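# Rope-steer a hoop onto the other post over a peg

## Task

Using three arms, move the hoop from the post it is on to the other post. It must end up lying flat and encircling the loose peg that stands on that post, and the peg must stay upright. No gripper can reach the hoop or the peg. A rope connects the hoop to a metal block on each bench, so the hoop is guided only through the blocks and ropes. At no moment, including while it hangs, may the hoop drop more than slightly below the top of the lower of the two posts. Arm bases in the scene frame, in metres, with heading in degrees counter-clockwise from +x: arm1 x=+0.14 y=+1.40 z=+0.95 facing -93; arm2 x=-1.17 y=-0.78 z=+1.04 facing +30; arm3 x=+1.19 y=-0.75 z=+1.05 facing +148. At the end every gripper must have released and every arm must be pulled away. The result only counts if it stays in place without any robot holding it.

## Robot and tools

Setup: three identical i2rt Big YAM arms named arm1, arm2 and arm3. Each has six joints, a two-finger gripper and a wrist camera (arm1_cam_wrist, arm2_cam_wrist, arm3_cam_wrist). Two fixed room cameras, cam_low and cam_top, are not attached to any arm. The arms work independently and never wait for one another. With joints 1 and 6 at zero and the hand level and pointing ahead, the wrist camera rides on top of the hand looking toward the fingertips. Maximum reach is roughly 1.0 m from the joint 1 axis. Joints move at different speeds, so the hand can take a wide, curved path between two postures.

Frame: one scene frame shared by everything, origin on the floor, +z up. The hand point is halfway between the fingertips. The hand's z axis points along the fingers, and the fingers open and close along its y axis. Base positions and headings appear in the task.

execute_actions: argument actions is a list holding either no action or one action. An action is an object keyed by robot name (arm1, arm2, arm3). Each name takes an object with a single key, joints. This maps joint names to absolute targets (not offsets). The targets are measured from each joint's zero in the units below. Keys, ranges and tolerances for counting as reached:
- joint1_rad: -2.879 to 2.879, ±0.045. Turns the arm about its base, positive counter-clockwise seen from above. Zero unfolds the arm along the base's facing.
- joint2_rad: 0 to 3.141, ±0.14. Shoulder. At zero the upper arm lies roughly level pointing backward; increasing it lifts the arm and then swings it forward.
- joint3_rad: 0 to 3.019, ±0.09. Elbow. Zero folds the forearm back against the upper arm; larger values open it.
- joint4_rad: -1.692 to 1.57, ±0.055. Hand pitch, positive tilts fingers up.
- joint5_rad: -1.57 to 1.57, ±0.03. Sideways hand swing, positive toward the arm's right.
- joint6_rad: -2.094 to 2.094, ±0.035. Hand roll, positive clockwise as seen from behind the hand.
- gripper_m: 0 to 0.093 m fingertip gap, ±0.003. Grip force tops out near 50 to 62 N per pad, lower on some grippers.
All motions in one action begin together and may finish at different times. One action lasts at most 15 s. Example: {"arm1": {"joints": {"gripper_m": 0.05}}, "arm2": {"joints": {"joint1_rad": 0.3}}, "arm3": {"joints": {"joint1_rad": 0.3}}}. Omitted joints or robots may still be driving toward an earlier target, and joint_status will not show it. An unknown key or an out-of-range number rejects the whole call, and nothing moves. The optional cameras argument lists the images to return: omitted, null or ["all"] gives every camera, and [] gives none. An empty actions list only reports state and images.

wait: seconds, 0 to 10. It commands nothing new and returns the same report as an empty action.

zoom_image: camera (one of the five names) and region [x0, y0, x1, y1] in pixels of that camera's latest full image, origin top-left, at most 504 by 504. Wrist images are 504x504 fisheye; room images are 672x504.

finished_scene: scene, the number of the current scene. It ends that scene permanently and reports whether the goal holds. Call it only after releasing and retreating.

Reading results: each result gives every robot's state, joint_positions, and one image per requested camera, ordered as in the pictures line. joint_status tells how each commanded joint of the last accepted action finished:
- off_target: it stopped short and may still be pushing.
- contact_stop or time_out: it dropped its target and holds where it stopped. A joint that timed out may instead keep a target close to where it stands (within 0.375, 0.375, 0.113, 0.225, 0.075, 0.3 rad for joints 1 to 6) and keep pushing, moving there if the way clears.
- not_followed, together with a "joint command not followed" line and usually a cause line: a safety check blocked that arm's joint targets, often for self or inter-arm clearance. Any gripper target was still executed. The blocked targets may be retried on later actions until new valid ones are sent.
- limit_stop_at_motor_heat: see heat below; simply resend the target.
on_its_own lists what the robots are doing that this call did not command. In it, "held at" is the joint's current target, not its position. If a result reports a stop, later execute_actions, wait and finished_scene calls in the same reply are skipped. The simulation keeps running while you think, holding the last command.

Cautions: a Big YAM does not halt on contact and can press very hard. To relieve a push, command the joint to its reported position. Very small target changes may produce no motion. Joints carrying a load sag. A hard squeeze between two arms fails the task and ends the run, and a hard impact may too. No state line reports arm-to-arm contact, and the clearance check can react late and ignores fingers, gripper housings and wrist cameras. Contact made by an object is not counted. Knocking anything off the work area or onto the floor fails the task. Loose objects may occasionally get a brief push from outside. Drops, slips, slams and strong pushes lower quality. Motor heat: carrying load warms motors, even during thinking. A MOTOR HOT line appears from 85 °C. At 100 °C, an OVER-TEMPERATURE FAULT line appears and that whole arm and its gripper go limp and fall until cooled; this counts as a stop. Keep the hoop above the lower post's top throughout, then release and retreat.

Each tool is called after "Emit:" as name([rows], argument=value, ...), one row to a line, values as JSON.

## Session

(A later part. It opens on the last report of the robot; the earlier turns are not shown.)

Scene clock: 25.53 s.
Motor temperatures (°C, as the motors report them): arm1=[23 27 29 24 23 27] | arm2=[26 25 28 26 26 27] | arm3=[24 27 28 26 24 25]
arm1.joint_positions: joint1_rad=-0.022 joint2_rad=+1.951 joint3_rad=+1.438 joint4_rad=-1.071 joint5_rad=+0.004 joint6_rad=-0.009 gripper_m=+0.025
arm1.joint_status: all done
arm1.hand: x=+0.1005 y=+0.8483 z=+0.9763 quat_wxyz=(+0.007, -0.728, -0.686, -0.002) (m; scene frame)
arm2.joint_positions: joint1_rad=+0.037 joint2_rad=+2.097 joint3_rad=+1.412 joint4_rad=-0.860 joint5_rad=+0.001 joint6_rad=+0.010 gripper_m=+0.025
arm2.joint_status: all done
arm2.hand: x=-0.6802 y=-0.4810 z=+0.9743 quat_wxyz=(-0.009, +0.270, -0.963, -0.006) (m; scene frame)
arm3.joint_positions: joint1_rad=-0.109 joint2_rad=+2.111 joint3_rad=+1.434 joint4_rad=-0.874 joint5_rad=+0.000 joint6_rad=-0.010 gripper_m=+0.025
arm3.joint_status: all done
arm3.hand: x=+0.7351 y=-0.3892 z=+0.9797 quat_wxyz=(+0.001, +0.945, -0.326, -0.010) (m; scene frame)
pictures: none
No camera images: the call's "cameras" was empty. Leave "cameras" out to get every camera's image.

Emit:
execute_actions([
  {"arm1":{"joints":{"gripper_m":0.07}},"arm2":{"joints":{"gripper_m":0.07}},"arm3":{"joints":{"gripper_m":0.07}}},
], cameras=[])

Emit:
execute_actions([
  {"arm1":{"joints":{"joint2_rad":1.5}},"arm2":{"joints":{"joint2_rad":1.62}},"arm3":{"joints":{"joint2_rad":1.62}}},
], cameras=["cam_low","cam_top"])

Scene clock: 26.63 s.
Motor temperatures (°C, as the motors report them): arm1=[23 27 29 24 23 27] | arm2=[26 25 28 26 26 27] | arm3=[24 27 28 26 24 25]
arm1.joint_positions: joint1_rad=-0.022 joint2_rad=+1.951 joint3_rad=+1.438 joint4_rad=-1.071 joint5_rad=+0.004 joint6_rad=-0.009 gripper_m=+0.070
arm1.joint_status: all done
arm1.hand: x=+0.1005 y=+0.8483 z=+0.9763 quat_wxyz=(+0.007, -0.728, -0.686, -0.002) (m; scene frame)
arm2.joint_positions: joint1_rad=+0.037 joint2_rad=+2.097 joint3_rad=+1.412 joint4_rad=-0.860 joint5_rad=+0.001 joint6_rad=+0.010 gripper_m=+0.070
arm2.joint_status: all done
arm2.hand: x=-0.6802 y=-0.4810 z=+0.9743 quat_wxyz=(-0.009, +0.270, -0.963, -0.006) (m; scene frame)
arm3.joint_positions: joint1_rad=-0.109 joint2_rad=+2.111 joint3_rad=+1.434 joint4_rad=-0.874 joint5_rad=+0.000 joint6_rad=-0.010 gripper_m=+0.070
arm3.joint_status: all done
arm3.hand: x=+0.7351 y=-0.3892 z=+0.9797 quat_wxyz=(+0.001, +0.945, -0.326, -0.010) (m; scene frame)
pictures: none
No camera images: the call's "cameras" was empty. Leave "cameras" out to get every camera's image.

Scene clock: 28.13 s.
Motor temperatures (°C, as the motors report them): arm1=[23 27 29 24 23 27] | arm2=[26 25 28 26 26 27] | arm3=[24 27 28 26 24 25]
arm1.joint_positions: joint1_rad=-0.022 joint2_rad=+1.503 joint3_rad=+1.438 joint4_rad=-1.071 joint5_rad=+0.004 joint6_rad=-0.009 gripper_m=+0.070
arm1.joint_status: all done
arm1.hand: x=+0.1019 y=+0.8547 z=+1.2179 quat_wxyz=(-0.144, -0.710, -0.670, +0.161) (m; scene frame)
arm2.joint_positions: joint1_rad=+0.037 joint2_rad=+1.600 joint3_rad=+1.422 joint4_rad=-0.860 joint5_rad=+0.001 joint6_rad=+0.010 gripper_m=+0.070
arm2.joint_status: all done
arm2.hand: x=-0.6537 y=-0.4669 z=+1.2655 quat_wxyz=(-0.250, +0.260, -0.930, -0.076) (m; scene frame)
arm3.joint_positions: joint1_rad=-0.109 joint2_rad=+1.619 joint3_rad=+1.442 joint4_rad=-0.874 joint5_rad=+0.000 joint6_rad=-0.010 gripper_m=+0.070
arm3.joint_status: all done
arm3.hand: x=+0.7141 y=-0.3688 z=+1.2688 quat_wxyz=(-0.081, +0.914, -0.316, -0.243) (m; scene frame)
pictures: cam_low, cam_top
Images, in order (width x height): cam_low 672x504, cam_top 672x504.

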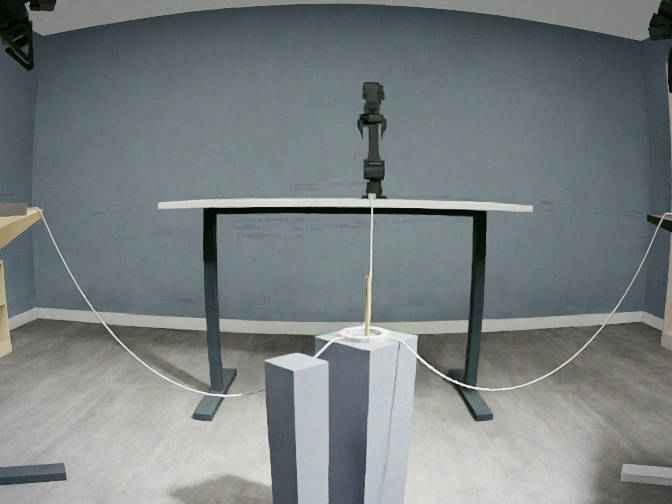

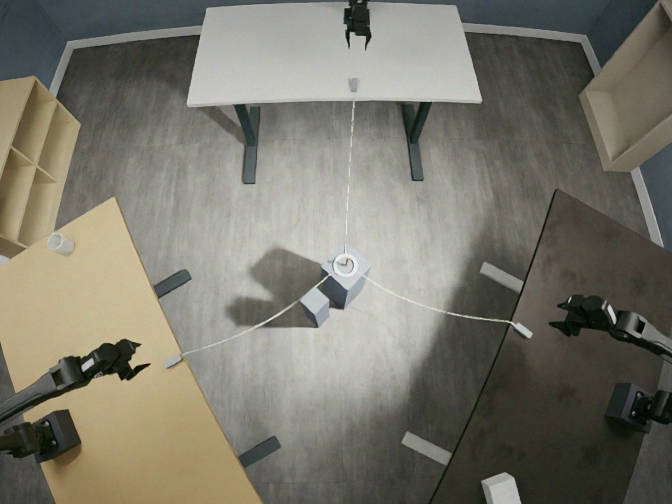

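Emit:
finished_scene(scene=2)

The scene is finished: the task was done.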